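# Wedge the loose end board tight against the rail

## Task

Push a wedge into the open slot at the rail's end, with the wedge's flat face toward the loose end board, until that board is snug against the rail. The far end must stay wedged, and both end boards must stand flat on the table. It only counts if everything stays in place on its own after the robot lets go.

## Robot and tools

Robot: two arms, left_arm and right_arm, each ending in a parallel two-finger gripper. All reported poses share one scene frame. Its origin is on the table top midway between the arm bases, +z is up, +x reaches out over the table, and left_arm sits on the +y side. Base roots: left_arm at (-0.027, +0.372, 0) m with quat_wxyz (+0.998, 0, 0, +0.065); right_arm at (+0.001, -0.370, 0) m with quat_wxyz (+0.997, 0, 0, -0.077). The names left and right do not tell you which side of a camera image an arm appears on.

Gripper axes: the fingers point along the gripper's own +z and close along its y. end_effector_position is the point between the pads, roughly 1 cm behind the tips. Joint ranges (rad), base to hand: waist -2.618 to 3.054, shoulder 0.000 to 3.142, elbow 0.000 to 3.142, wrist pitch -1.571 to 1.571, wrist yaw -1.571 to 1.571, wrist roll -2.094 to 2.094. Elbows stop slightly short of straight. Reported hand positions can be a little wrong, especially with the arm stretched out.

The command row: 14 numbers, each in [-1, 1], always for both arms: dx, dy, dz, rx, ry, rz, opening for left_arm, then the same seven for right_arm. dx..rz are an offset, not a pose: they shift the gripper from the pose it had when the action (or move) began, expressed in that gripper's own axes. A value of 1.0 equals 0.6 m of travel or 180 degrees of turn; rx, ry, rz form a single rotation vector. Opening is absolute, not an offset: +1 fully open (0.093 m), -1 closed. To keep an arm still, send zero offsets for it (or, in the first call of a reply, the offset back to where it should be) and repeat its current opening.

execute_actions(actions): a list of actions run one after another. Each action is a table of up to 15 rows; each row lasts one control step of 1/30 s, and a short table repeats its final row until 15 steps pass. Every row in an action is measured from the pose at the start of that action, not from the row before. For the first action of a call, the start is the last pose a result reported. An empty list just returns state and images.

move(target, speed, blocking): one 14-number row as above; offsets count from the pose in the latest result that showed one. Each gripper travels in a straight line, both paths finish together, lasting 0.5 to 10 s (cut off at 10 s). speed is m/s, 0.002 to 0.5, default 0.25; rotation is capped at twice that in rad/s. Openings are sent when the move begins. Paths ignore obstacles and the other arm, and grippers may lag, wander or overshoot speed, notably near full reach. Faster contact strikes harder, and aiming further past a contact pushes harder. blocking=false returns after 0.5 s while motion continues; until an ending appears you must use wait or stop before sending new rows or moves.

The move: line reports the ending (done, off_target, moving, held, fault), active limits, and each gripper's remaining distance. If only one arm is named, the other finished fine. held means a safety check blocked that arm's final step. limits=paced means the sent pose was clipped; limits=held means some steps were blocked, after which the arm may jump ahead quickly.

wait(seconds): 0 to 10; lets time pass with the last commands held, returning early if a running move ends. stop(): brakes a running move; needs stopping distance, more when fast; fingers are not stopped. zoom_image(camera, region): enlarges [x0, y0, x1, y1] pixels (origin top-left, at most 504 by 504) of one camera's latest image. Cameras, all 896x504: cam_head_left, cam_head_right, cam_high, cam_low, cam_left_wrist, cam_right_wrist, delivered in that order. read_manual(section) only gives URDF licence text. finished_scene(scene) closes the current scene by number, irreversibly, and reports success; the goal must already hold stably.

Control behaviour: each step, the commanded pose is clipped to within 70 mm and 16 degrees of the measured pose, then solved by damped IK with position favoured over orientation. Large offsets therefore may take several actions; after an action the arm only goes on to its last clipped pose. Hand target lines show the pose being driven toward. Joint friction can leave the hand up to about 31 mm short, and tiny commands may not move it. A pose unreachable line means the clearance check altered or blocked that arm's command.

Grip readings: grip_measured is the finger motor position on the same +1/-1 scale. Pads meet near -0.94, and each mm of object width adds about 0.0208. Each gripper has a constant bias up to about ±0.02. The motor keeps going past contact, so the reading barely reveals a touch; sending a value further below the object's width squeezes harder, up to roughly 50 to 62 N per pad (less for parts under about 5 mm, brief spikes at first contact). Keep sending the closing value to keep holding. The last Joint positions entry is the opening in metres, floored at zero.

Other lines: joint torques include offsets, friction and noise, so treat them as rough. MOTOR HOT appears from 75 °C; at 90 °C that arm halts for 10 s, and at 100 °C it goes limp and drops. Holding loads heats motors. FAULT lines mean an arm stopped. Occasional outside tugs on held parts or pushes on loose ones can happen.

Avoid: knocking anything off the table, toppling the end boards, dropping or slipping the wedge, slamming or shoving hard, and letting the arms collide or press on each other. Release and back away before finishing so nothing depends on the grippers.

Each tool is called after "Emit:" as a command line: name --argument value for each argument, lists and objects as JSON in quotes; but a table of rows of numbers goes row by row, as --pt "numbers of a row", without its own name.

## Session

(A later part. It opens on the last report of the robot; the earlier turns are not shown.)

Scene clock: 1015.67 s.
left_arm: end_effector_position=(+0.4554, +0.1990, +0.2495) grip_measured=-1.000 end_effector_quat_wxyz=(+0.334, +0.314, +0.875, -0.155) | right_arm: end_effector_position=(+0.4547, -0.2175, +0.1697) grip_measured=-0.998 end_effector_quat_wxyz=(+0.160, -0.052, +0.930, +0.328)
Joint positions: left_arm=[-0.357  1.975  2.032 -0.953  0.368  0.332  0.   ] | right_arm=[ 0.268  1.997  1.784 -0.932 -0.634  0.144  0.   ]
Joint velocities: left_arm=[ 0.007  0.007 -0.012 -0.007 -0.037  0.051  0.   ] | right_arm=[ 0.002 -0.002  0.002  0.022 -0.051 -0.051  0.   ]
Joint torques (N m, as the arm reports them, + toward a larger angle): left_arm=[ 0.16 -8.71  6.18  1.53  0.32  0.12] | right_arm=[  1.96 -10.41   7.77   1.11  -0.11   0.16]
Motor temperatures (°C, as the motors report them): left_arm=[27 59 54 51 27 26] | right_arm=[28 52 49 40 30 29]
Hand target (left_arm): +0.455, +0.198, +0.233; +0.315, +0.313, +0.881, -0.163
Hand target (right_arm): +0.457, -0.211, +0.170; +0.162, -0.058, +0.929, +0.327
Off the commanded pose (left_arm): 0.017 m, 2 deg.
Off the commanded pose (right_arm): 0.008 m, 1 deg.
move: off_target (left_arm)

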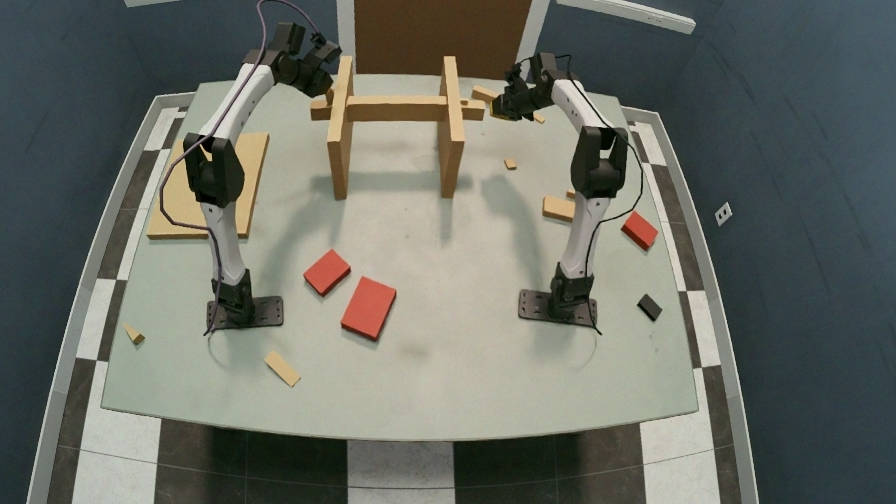

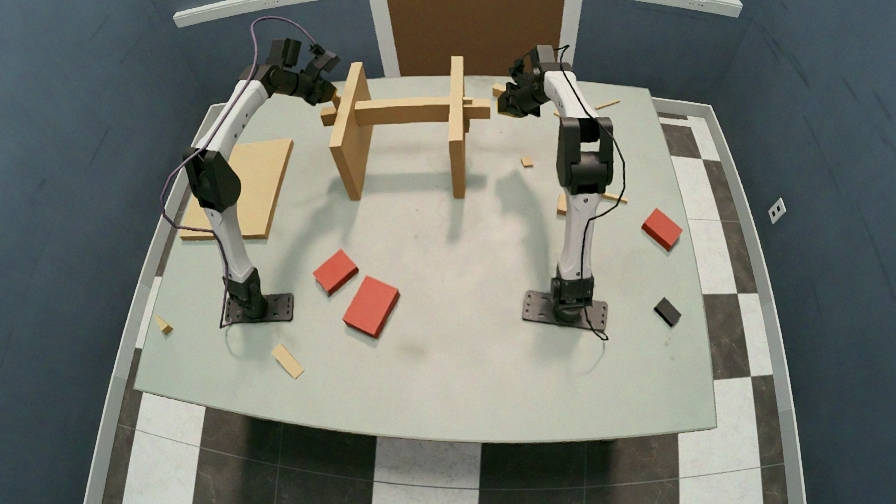

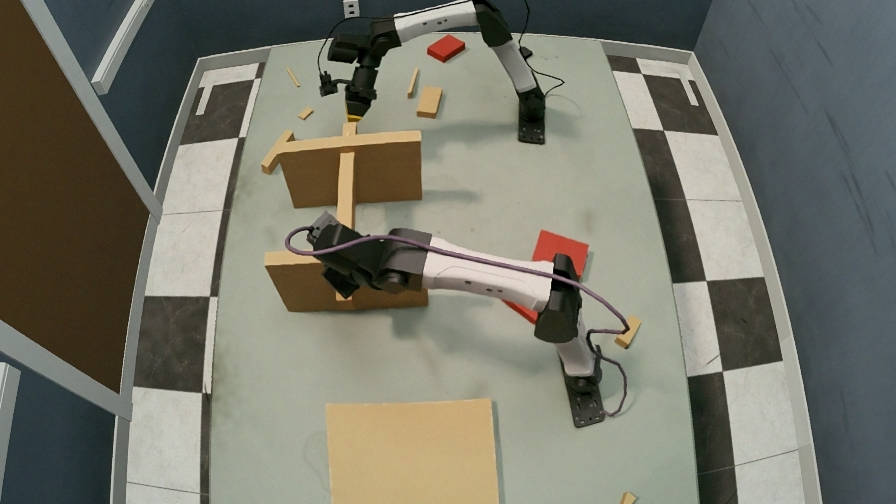

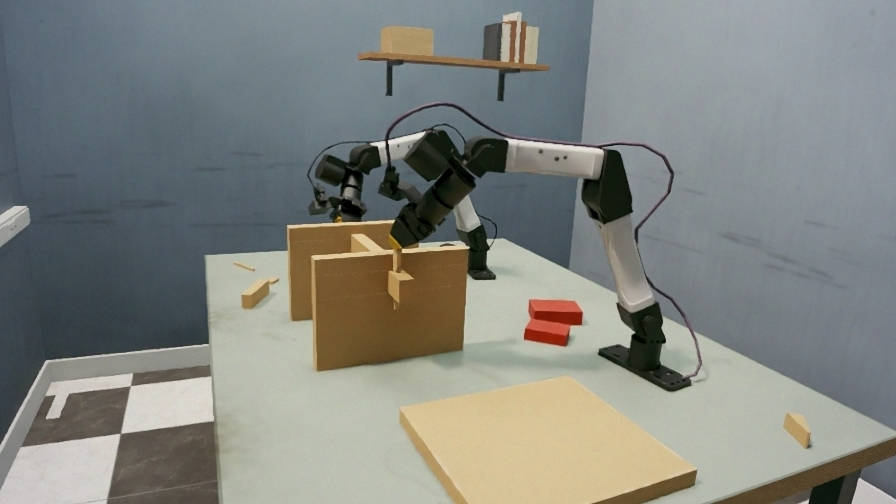

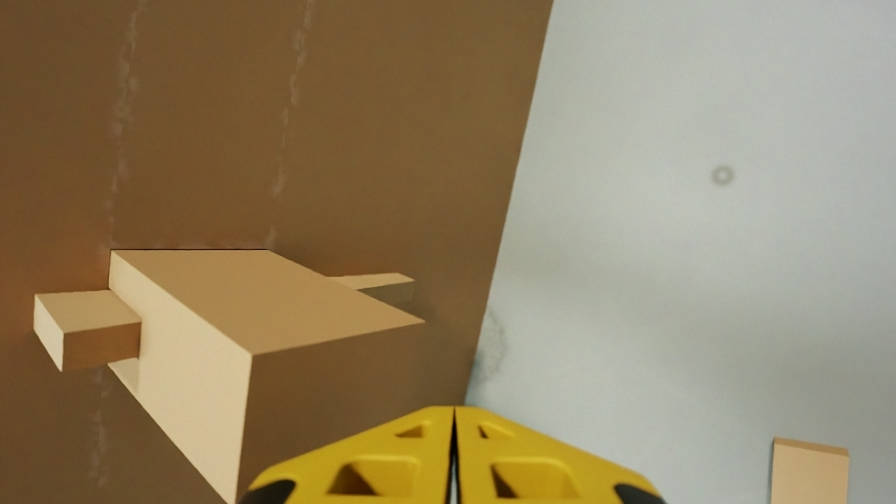

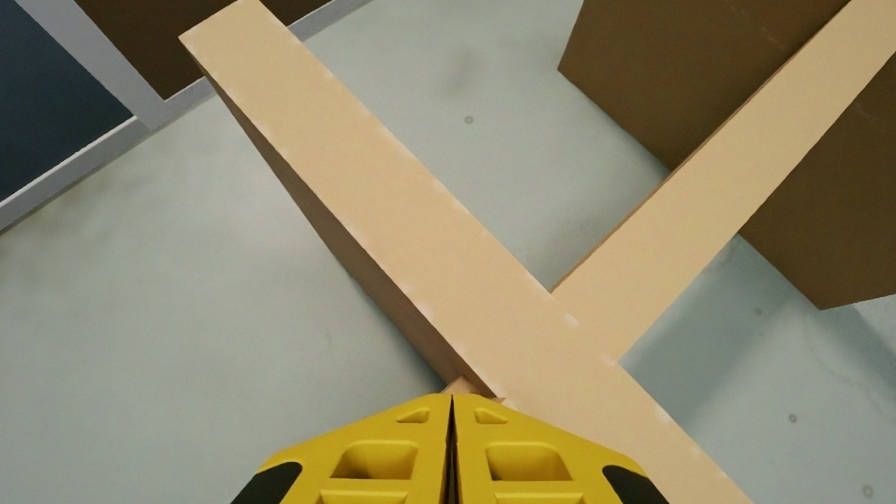

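Emit:
move --target '[0.04887, 0.00143, 0.0449, 0.01015, 0.0295, -0.01199, -1.0, -0.00603, 0.02463, 0.02263, 0, 0, 0, -1.0]' --speed 0.02

Emit:
zoom_image --camera "cam_low" --region '[350, 210, 460, 320]'

Emit:
zoom_image --camera "cam_head_left" --region '[290, 50, 370, 130]'

Scene clock: 1050.13 s.
left_arm: end_effector_position=(+0.4563, +0.1986, +0.2458) grip_measured=-1.000 end_effector_quat_wxyz=(+0.331, +0.314, +0.876, -0.156) | right_arm: end_effector_position=(+0.4500, -0.2038, +0.1688) grip_measured=-0.998 end_effector_quat_wxyz=(+0.148, -0.046, +0.931, +0.329)
Joint positions: left_arm=[-0.357  1.983  2.032 -0.953  0.369  0.332  0.   ] | right_arm=[ 0.302  1.997  1.784 -0.931 -0.624  0.188  0.   ]
Joint velocities: left_arm=[-0.007 -0.022 -0.007 -0.051 -0.037 -0.037  0.   ] | right_arm=[-0.027 -0.012  0.007  0.037  0.081 -0.022  0.   ]
Joint torques (N m, as the arm reports them, + toward a larger angle): left_arm=[ 0.28 -7.6   4.67  1.26  0.17  0.05] | right_arm=[ 1.7  -9.98  8.21  1.26 -0.08  0.18]
Motor temperatures (°C, as the motors report them): left_arm=[27 59 49 50 27 26] | right_arm=[28 51 50 41 30 29]
Hand target (left_arm): +0.452, +0.200, +0.211; +0.285, +0.309, +0.893, -0.161
Hand target (right_arm): +0.458, -0.198, +0.169; +0.160, -0.053, +0.930, +0.328
Off the commanded pose (left_arm): 0.036 m, 6 deg.
Off the commanded pose (right_arm): 0.011 m, 2 deg.
move: off_target (left_arm, right_arm)

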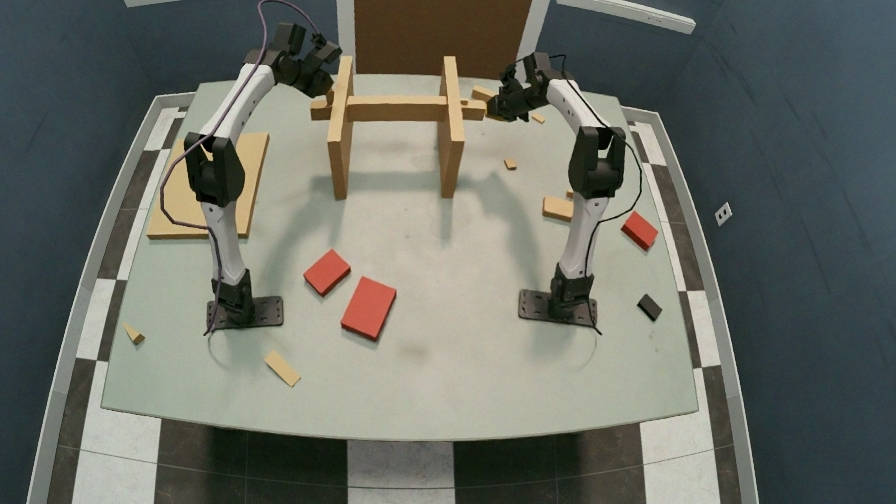

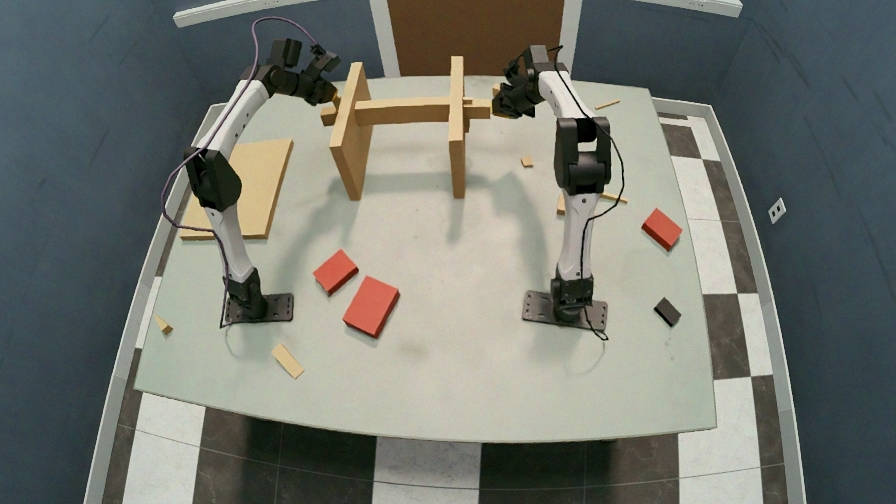

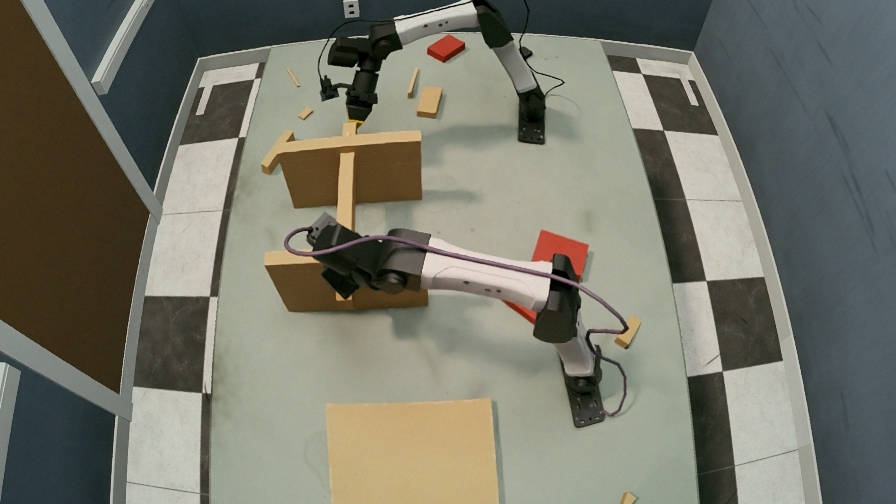

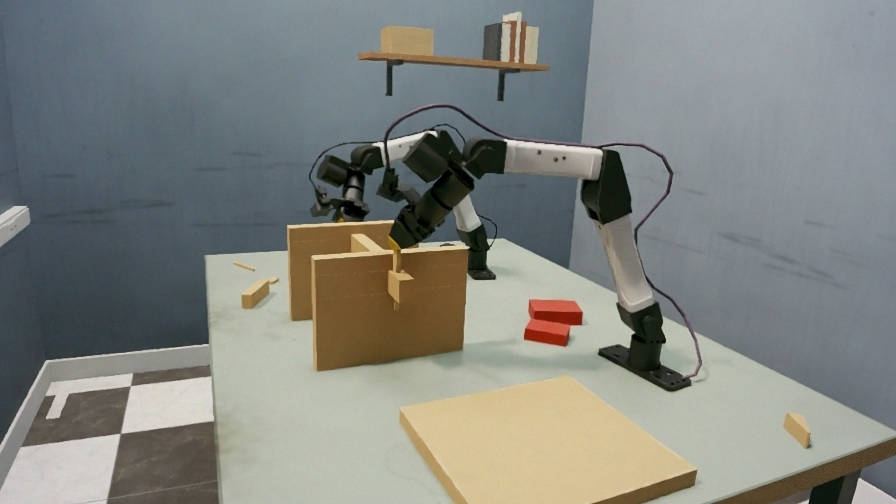

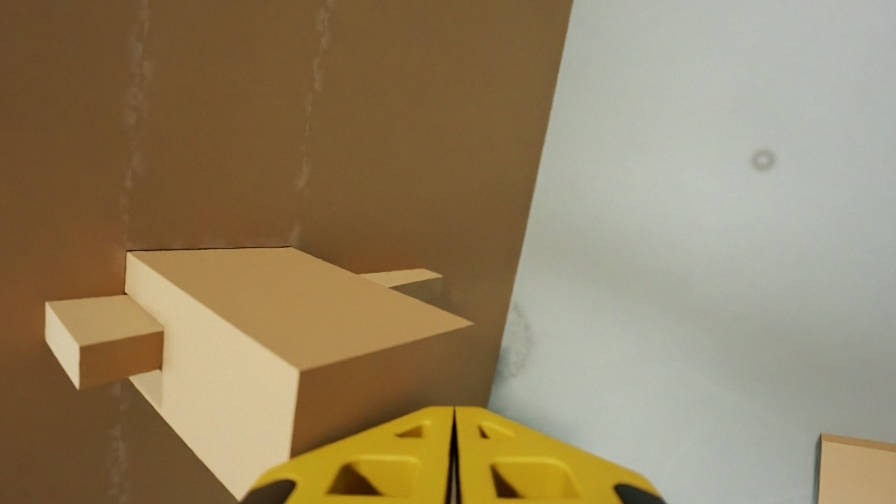

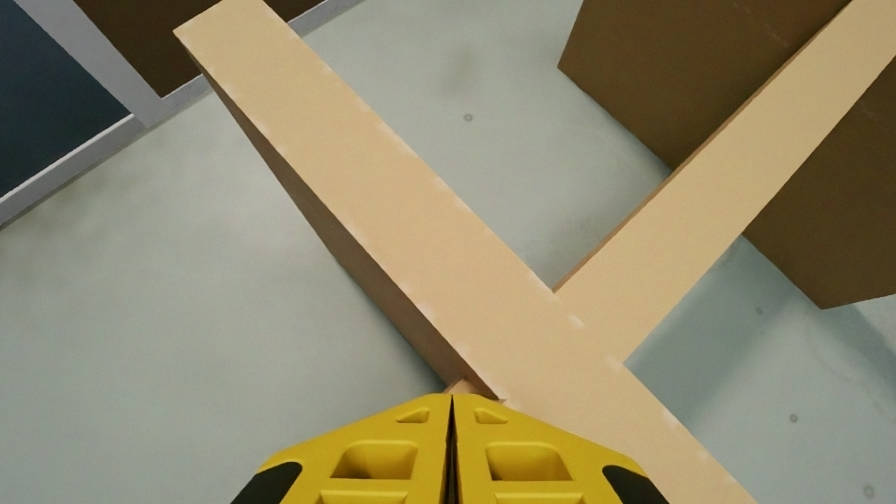

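Region (350, 210, 460, 320) of cam_low's 896x504 image, scaled by 4.582, with more detail than that image has.

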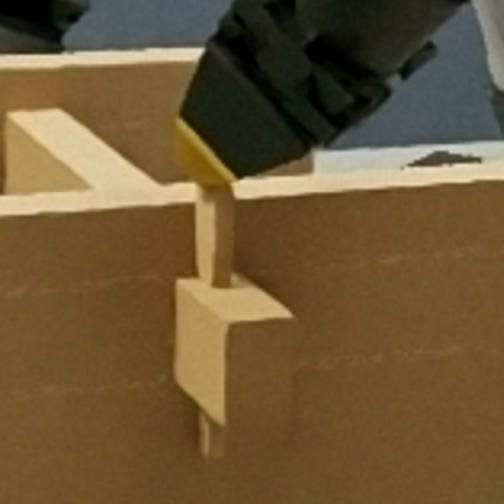

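Region (290, 50, 370, 130) of cam_head_left's 896x504 image, scaled by 6.300, with more detail than that image has.

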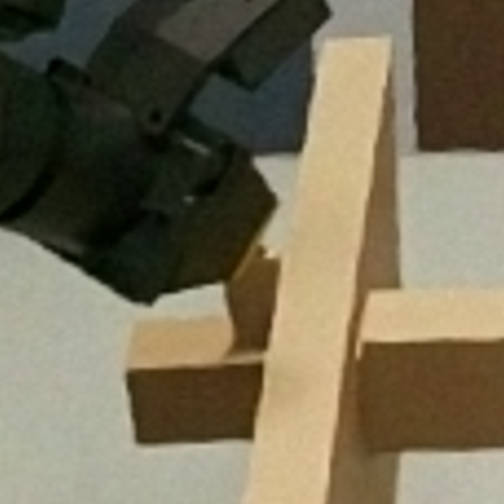

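Emit:
execute_actions --actions '[]'

Scene clock: 1065.47 s.
left_arm: end_effector_position=(+0.4563, +0.1986, +0.2458) grip_measured=-1.000 end_effector_quat_wxyz=(+0.331, +0.314, +0.876, -0.156) | right_arm: end_effector_position=(+0.4500, -0.2038, +0.1688) grip_measured=-0.998 end_effector_quat_wxyz=(+0.148, -0.046, +0.931, +0.329)
Joint positions: left_arm=[-0.357  1.983  2.032 -0.953  0.369  0.332  0.   ] | right_arm=[ 0.302  1.997  1.784 -0.931 -0.624  0.189  0.   ]
Joint velocities: left_arm=[-0.012 -0.007 -0.012 -0.051  0.037 -0.037  0.   ] | right_arm=[-0.012 -0.007  0.017  0.007  0.037 -0.037  0.   ]
Joint torques (N m, as the arm reports them, + toward a larger angle): left_arm=[ 0.29 -7.56  4.82  1.26  0.11  0.06] | right_arm=[ 1.7  -9.97  8.19  1.26 -0.06  0.17]
Motor temperatures (°C, as the motors report them): left_arm=[27 57 47 48 27 26] | right_arm=[28 51 51 41 30 29]
Hand target (left_arm): +0.452, +0.200, +0.211; +0.285, +0.309, +0.893, -0.161
Hand target (right_arm): +0.458, -0.198, +0.169; +0.160, -0.053, +0.930, +0.328
Off the commanded pose (left_arm): 0.036 m, 6 deg.
Off the commanded pose (right_arm): 0.011 m, 2 deg.

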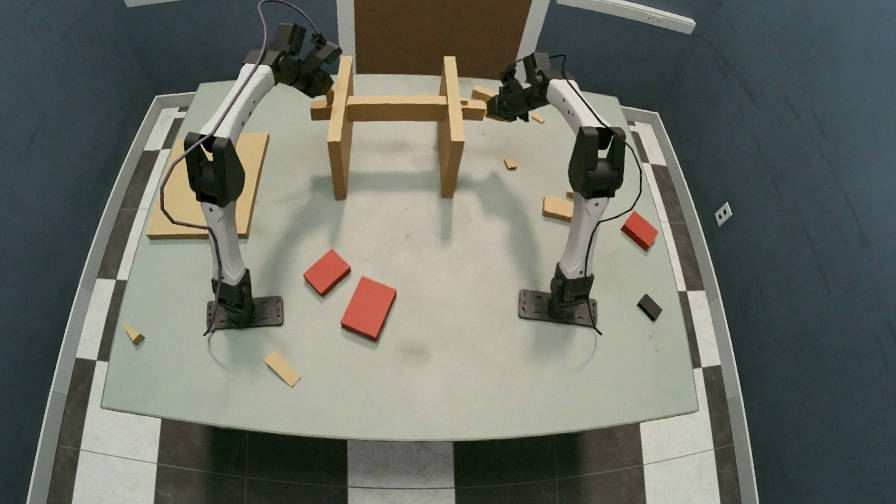

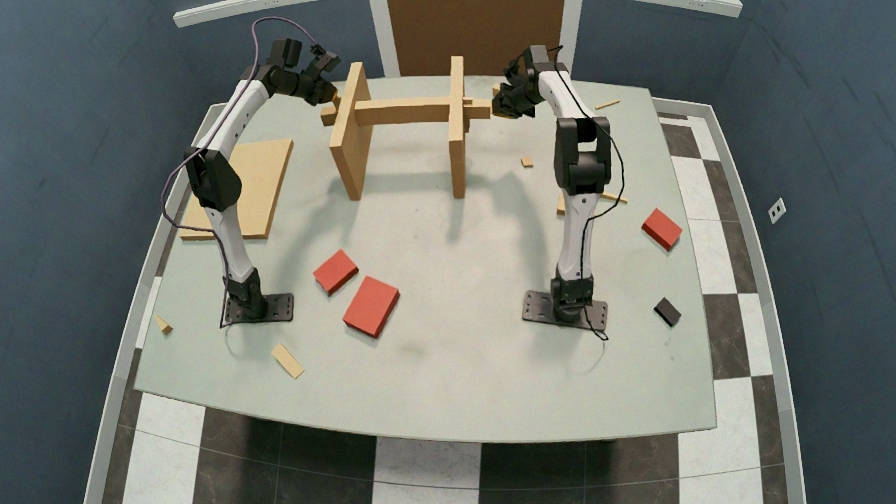

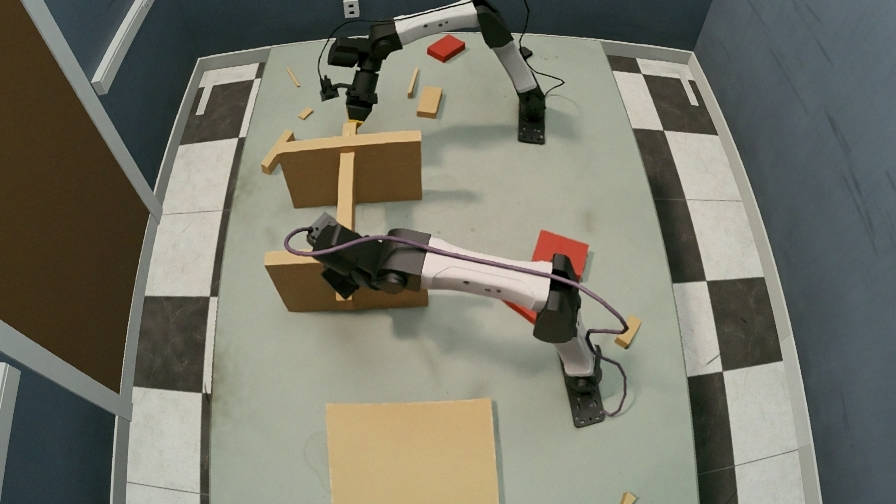

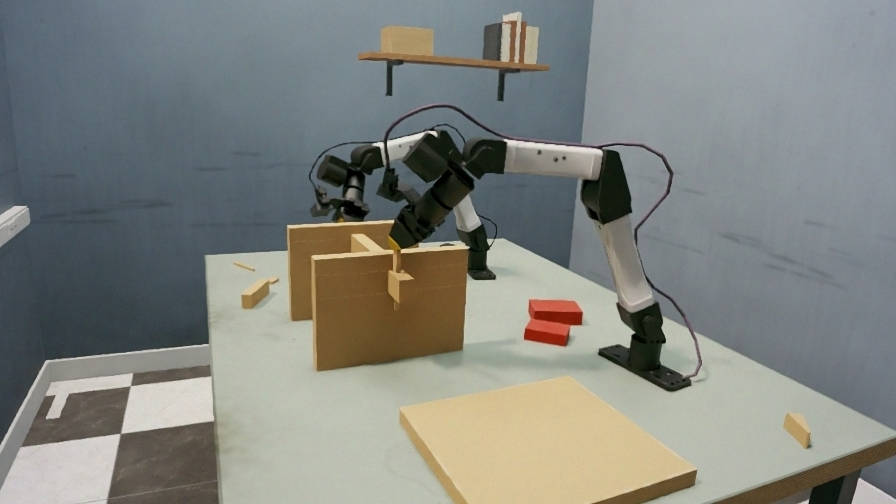

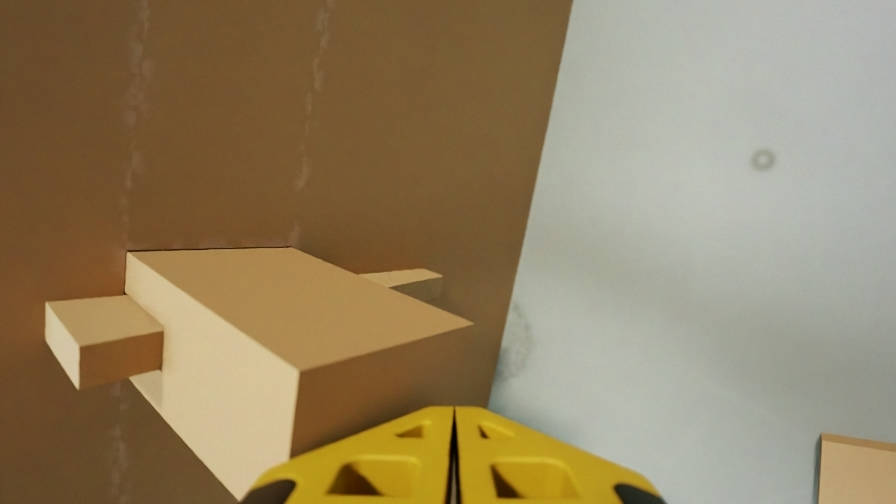

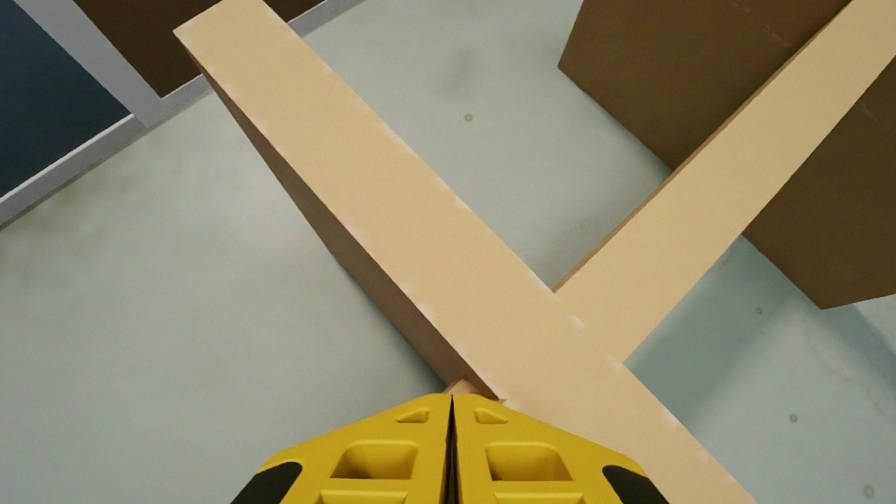

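Emit:
execute_actions --actions '[[[0.0440,0.0014,0.0405,0.01015,0.0295,-0.01199,-1,-0.01275,0.00586,0.01001,0.0001,-0.0057,-0.0068,-1],[0.0445,0.0014,0.0410,0.01015,0.0295,-0.01199,-1,-0.01295,0.00661,0.01071,0.0001,-0.0057,-0.0068,-1],[0.0450,0.0014,0.0414,0.01015,0.0295,-0.01199,-1,-0.01315,0.00737,0.01140,0.0001,-0.0057,-0.0068,-1],[0.0455,0.0014,0.0419,0.01015,0.0295,-0.01199,-1,-0.01334,0.00812,0.01210,0.0001,-0.0057,-0.0068,-1],[0.0460,0.0014,0.0423,0.01015,0.0295,-0.01199,-1,-0.01354,0.00888,0.01279,0.0001,-0.0057,-0.0068,-1],[0.0465,0.0014,0.0428,0.01015,0.0295,-0.01199,-1,-0.01374,0.00963,0.01348,0.0001,-0.0057,-0.0068,-1],[0.0470,0.0014,0.0432,0.01015,0.0295,-0.01199,-1,-0.01394,0.01039,0.01418,0.0001,-0.0057,-0.0068,-1],[0.0475,0.0014,0.0437,0.01015,0.0295,-0.01199,-1,-0.01414,0.01114,0.01487,0.0001,-0.0057,-0.0068,-1],[0.0480,0.0014,0.0441,0.01015,0.0295,-0.01199,-1,-0.01434,0.01190,0.01557,0.0001,-0.0057,-0.0068,-1],[0.0485,0.0014,0.0446,0.01015,0.0295,-0.01199,-1,-0.01454,0.01265,0.01626,0.0001,-0.0057,-0.0068,-1],[0.0489,0.0014,0.0449,0.01015,0.0295,-0.01199,-1,-0.01474,0.01341,0.01695,0.0001,-0.0057,-0.0068,-1],[0.0489,0.0014,0.0449,0.01015,0.0295,-0.01199,-1,-0.01493,0.01416,0.01765,0.0001,-0.0057,-0.0068,-1],[0.0489,0.0014,0.0449,0.01015,0.0295,-0.01199,-1,-0.01513,0.01492,0.01834,0.0001,-0.0057,-0.0068,-1],[0.0489,0.0014,0.0449,0.01015,0.0295,-0.01199,-1,-0.01533,0.01567,0.01904,0.0001,-0.0057,-0.0068,-1],[0.0489,0.0014,0.0449,0.01015,0.0295,-0.01199,-1,-0.01553,0.01643,0.01973,0.0001,-0.0057,-0.0068,-1]]]'

Emit:
wait --seconds 1

Scene clock: 1112.43 s.
left_arm: end_effector_position=(+0.4567, +0.1981, +0.2437) grip_measured=-1.000 end_effector_quat_wxyz=(+0.328, +0.314, +0.877, -0.157) | right_arm: end_effector_position=(+0.4503, -0.2033, +0.1678) grip_measured=-0.998 end_effector_quat_wxyz=(+0.147, -0.040, +0.933, +0.325)
Joint positions: left_arm=[-0.357  1.987  2.032 -0.953  0.372  0.332  0.   ] | right_arm=[ 0.306  1.997  1.784 -0.93  -0.612  0.203  0.   ]
Joint velocities: left_arm=[ 0.002 -0.007 -0.002  0.022 -0.022 -0.007  0.   ] | right_arm=[ 0.007  0.002  0.012 -0.007  0.037 -0.007  0.   ]
Joint torques (N m, as the arm reports them, + toward a larger angle): left_arm=[ 0.18 -7.4   4.74  1.29  0.15  0.07] | right_arm=[ 3.14 -9.53  8.56  1.35 -0.16  0.19]
Motor temperatures (°C, as the motors report them): left_arm=[26 56 45 47 27 26] | right_arm=[28 50 53 41 30 29]
Hand target (left_arm): +0.452, +0.200, +0.208; +0.282, +0.309, +0.894, -0.162
Hand target (right_arm): +0.459, -0.189, +0.169; +0.159, -0.053, +0.930, +0.328
Off the commanded pose (left_arm): 0.038 m, 6 deg.
Off the commanded pose (right_arm): 0.017 m, 2 deg.

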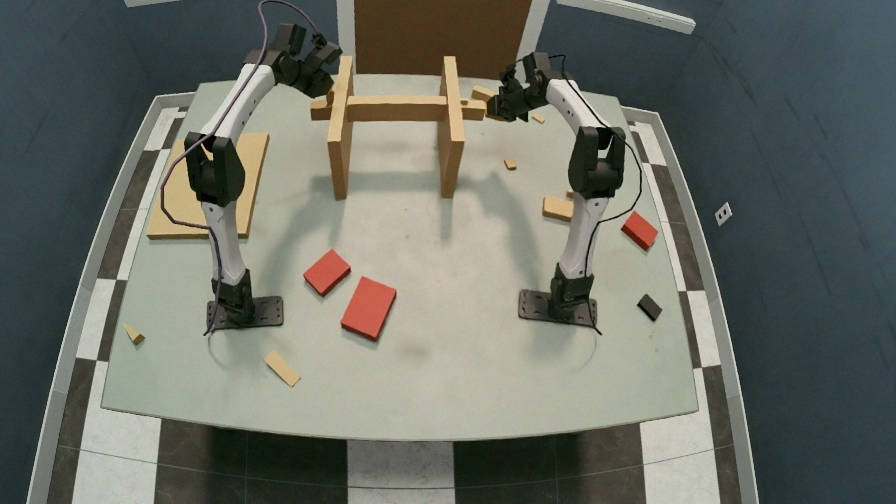

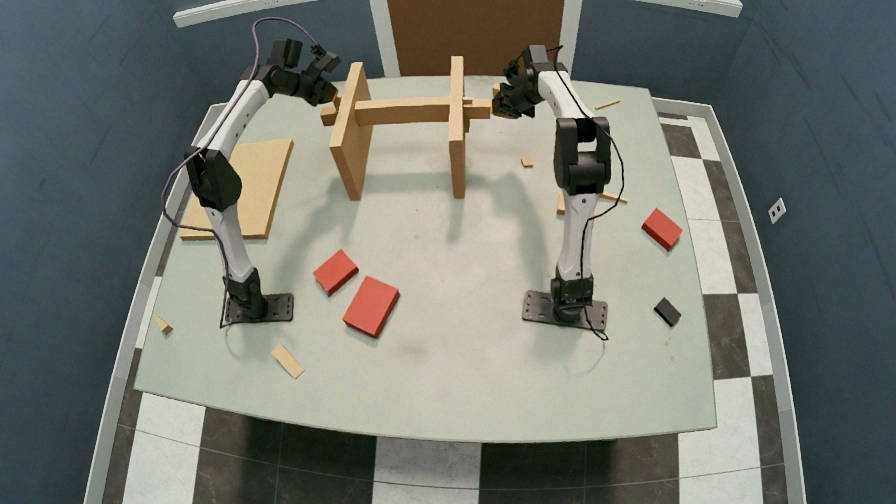

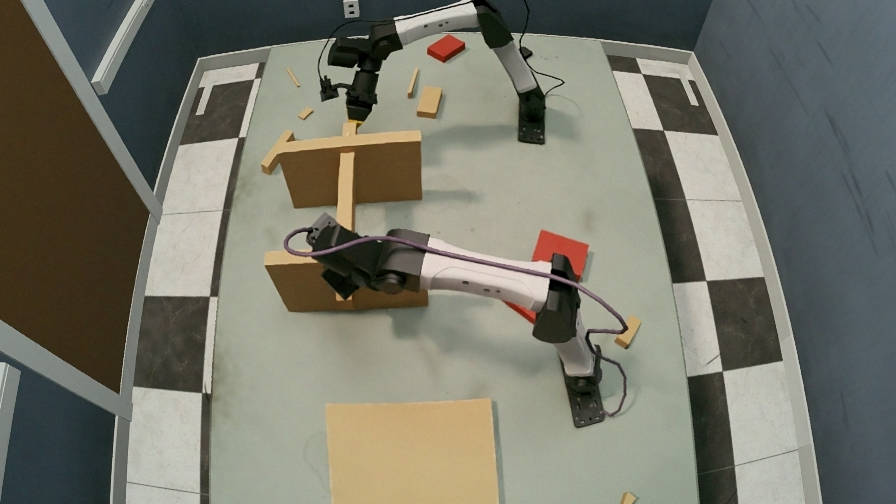

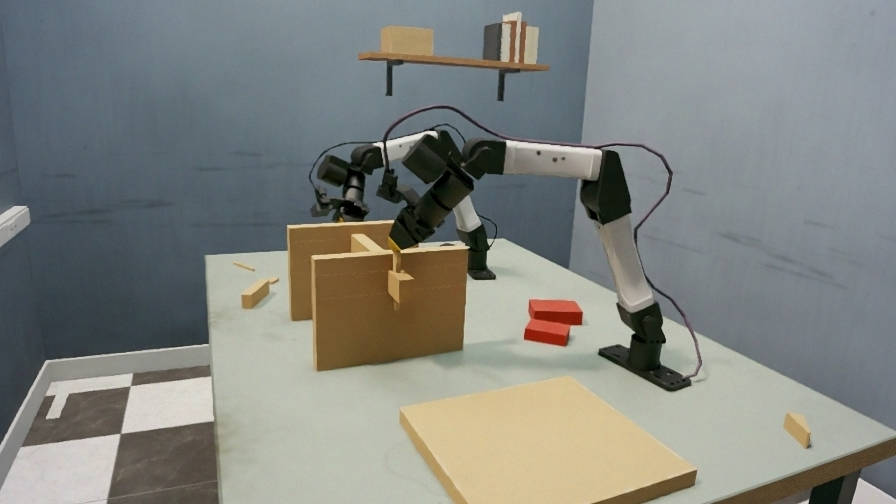

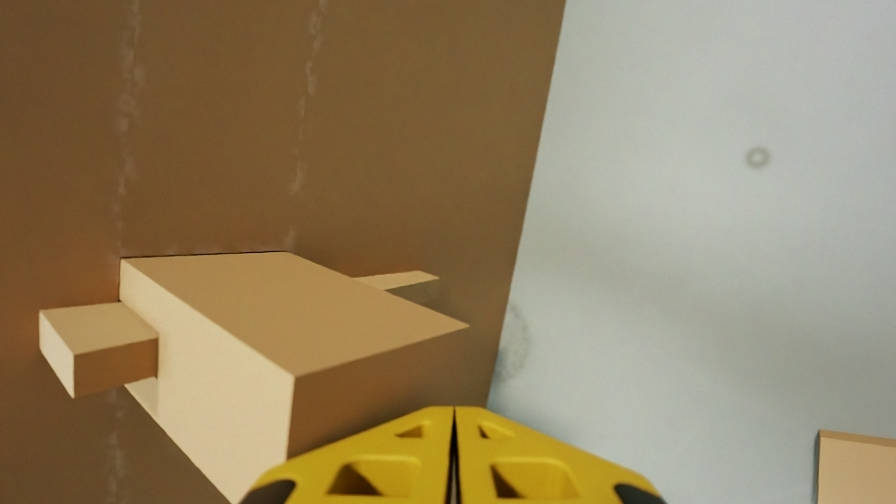

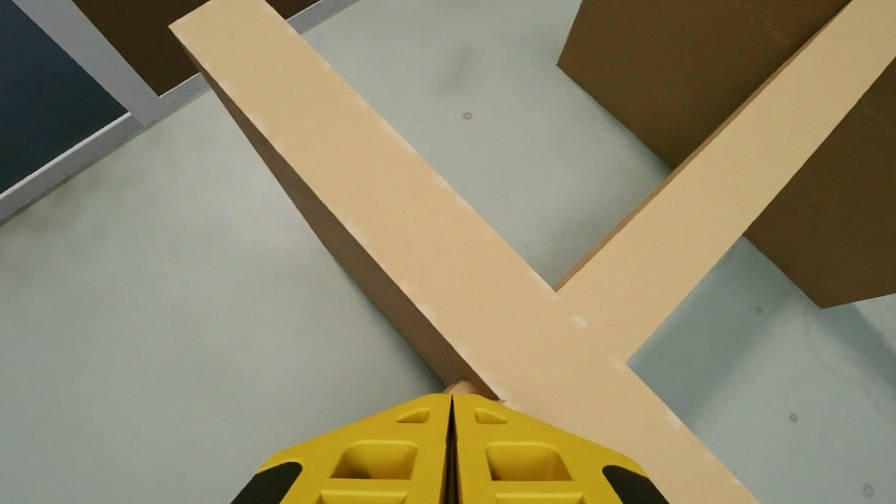

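Scene clock: 1113.43 s.
left_arm: end_effector_position=(+0.4567, +0.1981, +0.2437) grip_measured=-1.000 end_effector_quat_wxyz=(+0.328, +0.314, +0.877, -0.157) | right_arm: end_effector_position=(+0.4505, -0.2036, +0.1674) grip_measured=-0.998 end_effector_quat_wxyz=(+0.147, -0.038, +0.934, +0.324)
Joint positions: left_arm=[-0.357  1.987  2.032 -0.953  0.372  0.332  0.   ] | right_arm=[ 0.307  1.997  1.784 -0.93  -0.607  0.209  0.   ]
Joint velocities: left_arm=[ 0.002 -0.002 -0.002  0.051  0.022 -0.095  0.   ] | right_arm=[-0.002  0.007 -0.007  0.051  0.007 -0.022  0.   ]
Joint torques (N m, as the arm reports them, + toward a larger angle): left_arm=[ 0.2  -7.46  4.6   1.27  0.18  0.09] | right_arm=[ 3.09 -9.54  8.54  1.36 -0.16  0.19]
Motor temperatures (°C, as the motors report them): left_arm=[26 56 45 47 27 26] | right_arm=[28 50 53 41 30 29]
Hand target (left_arm): +0.452, +0.200, +0.208; +0.282, +0.309, +0.894, -0.162
Hand target (right_arm): +0.459, -0.189, +0.169; +0.159, -0.053, +0.930, +0.328
Off the commanded pose (left_arm): 0.038 m, 6 deg.
Off the commanded pose (right_arm): 0.018 m, 2 deg.
wait: 1.00 s; at rest by 0.17 s

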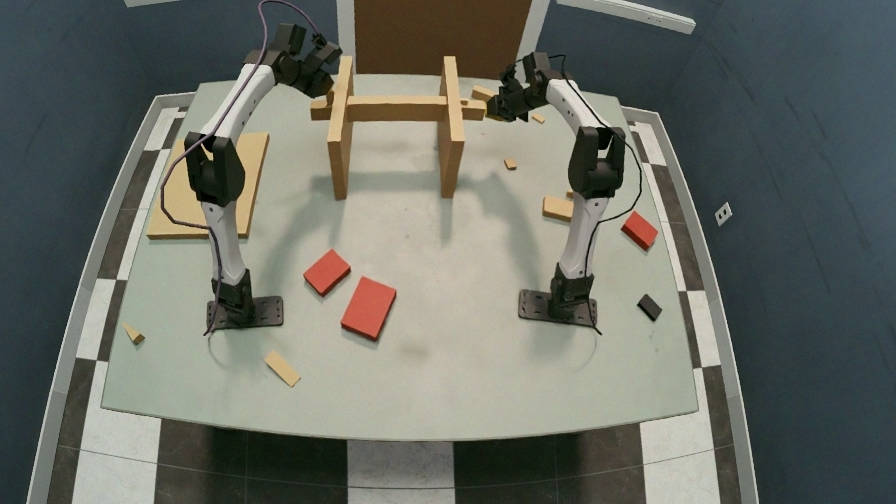

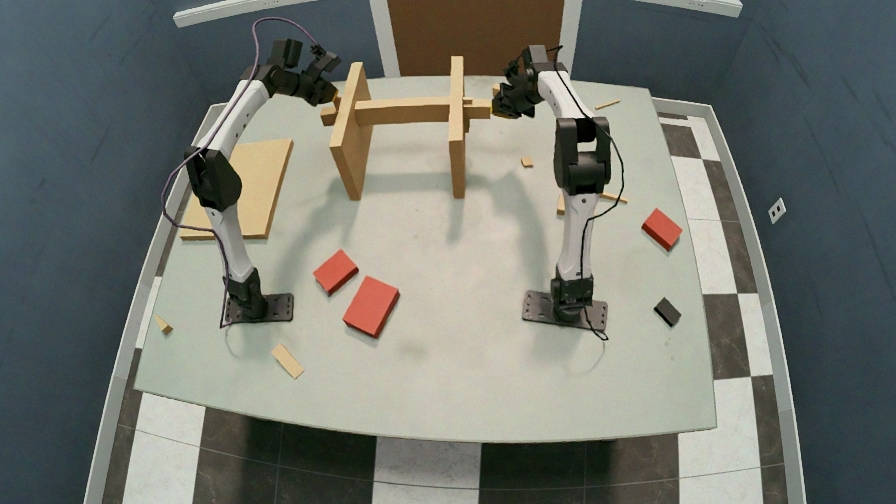

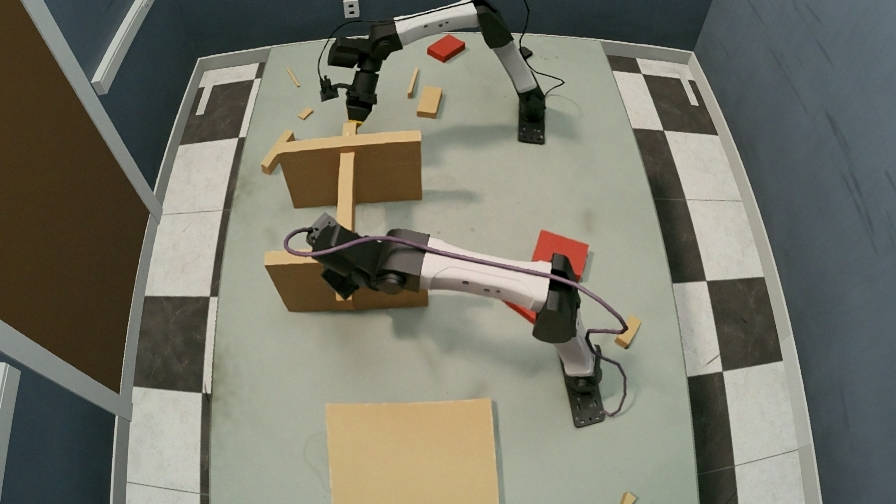

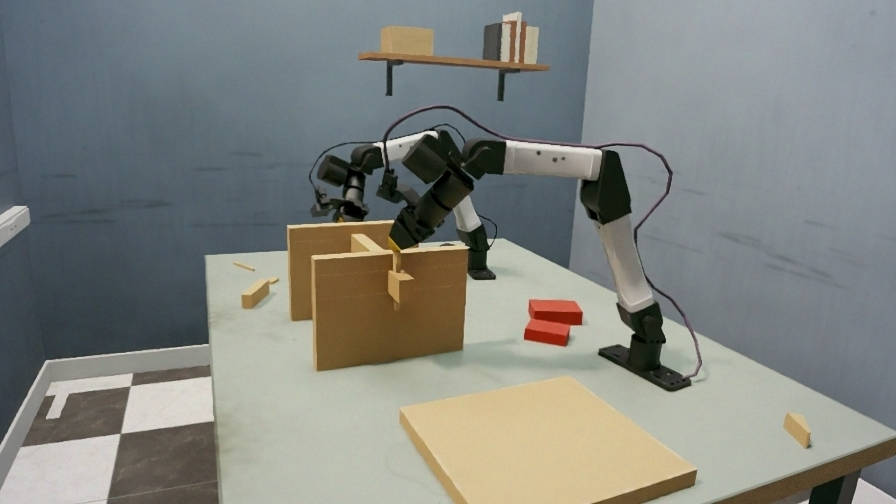

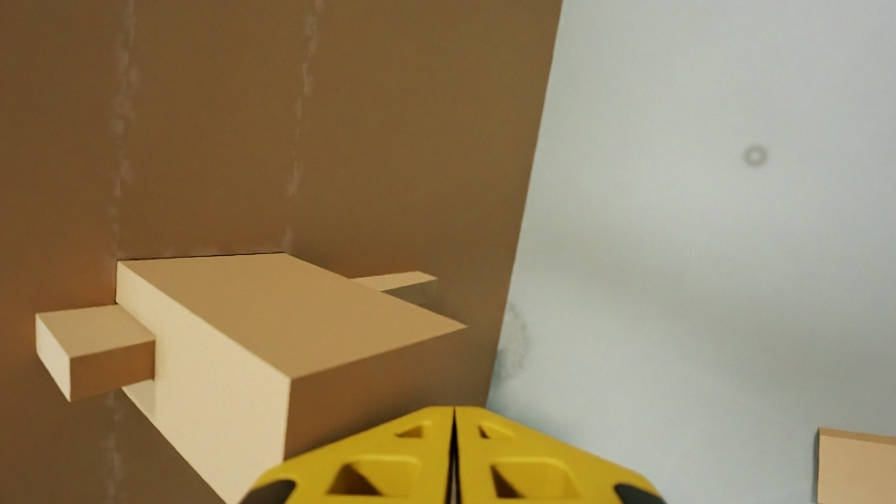

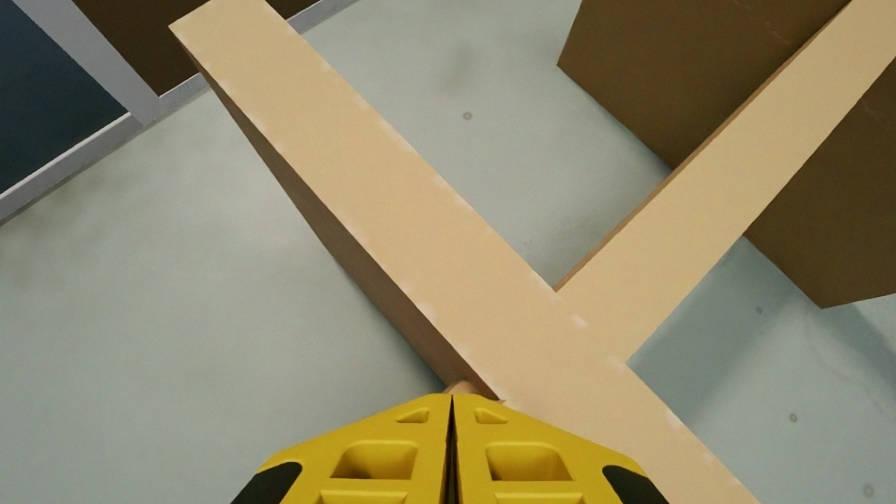

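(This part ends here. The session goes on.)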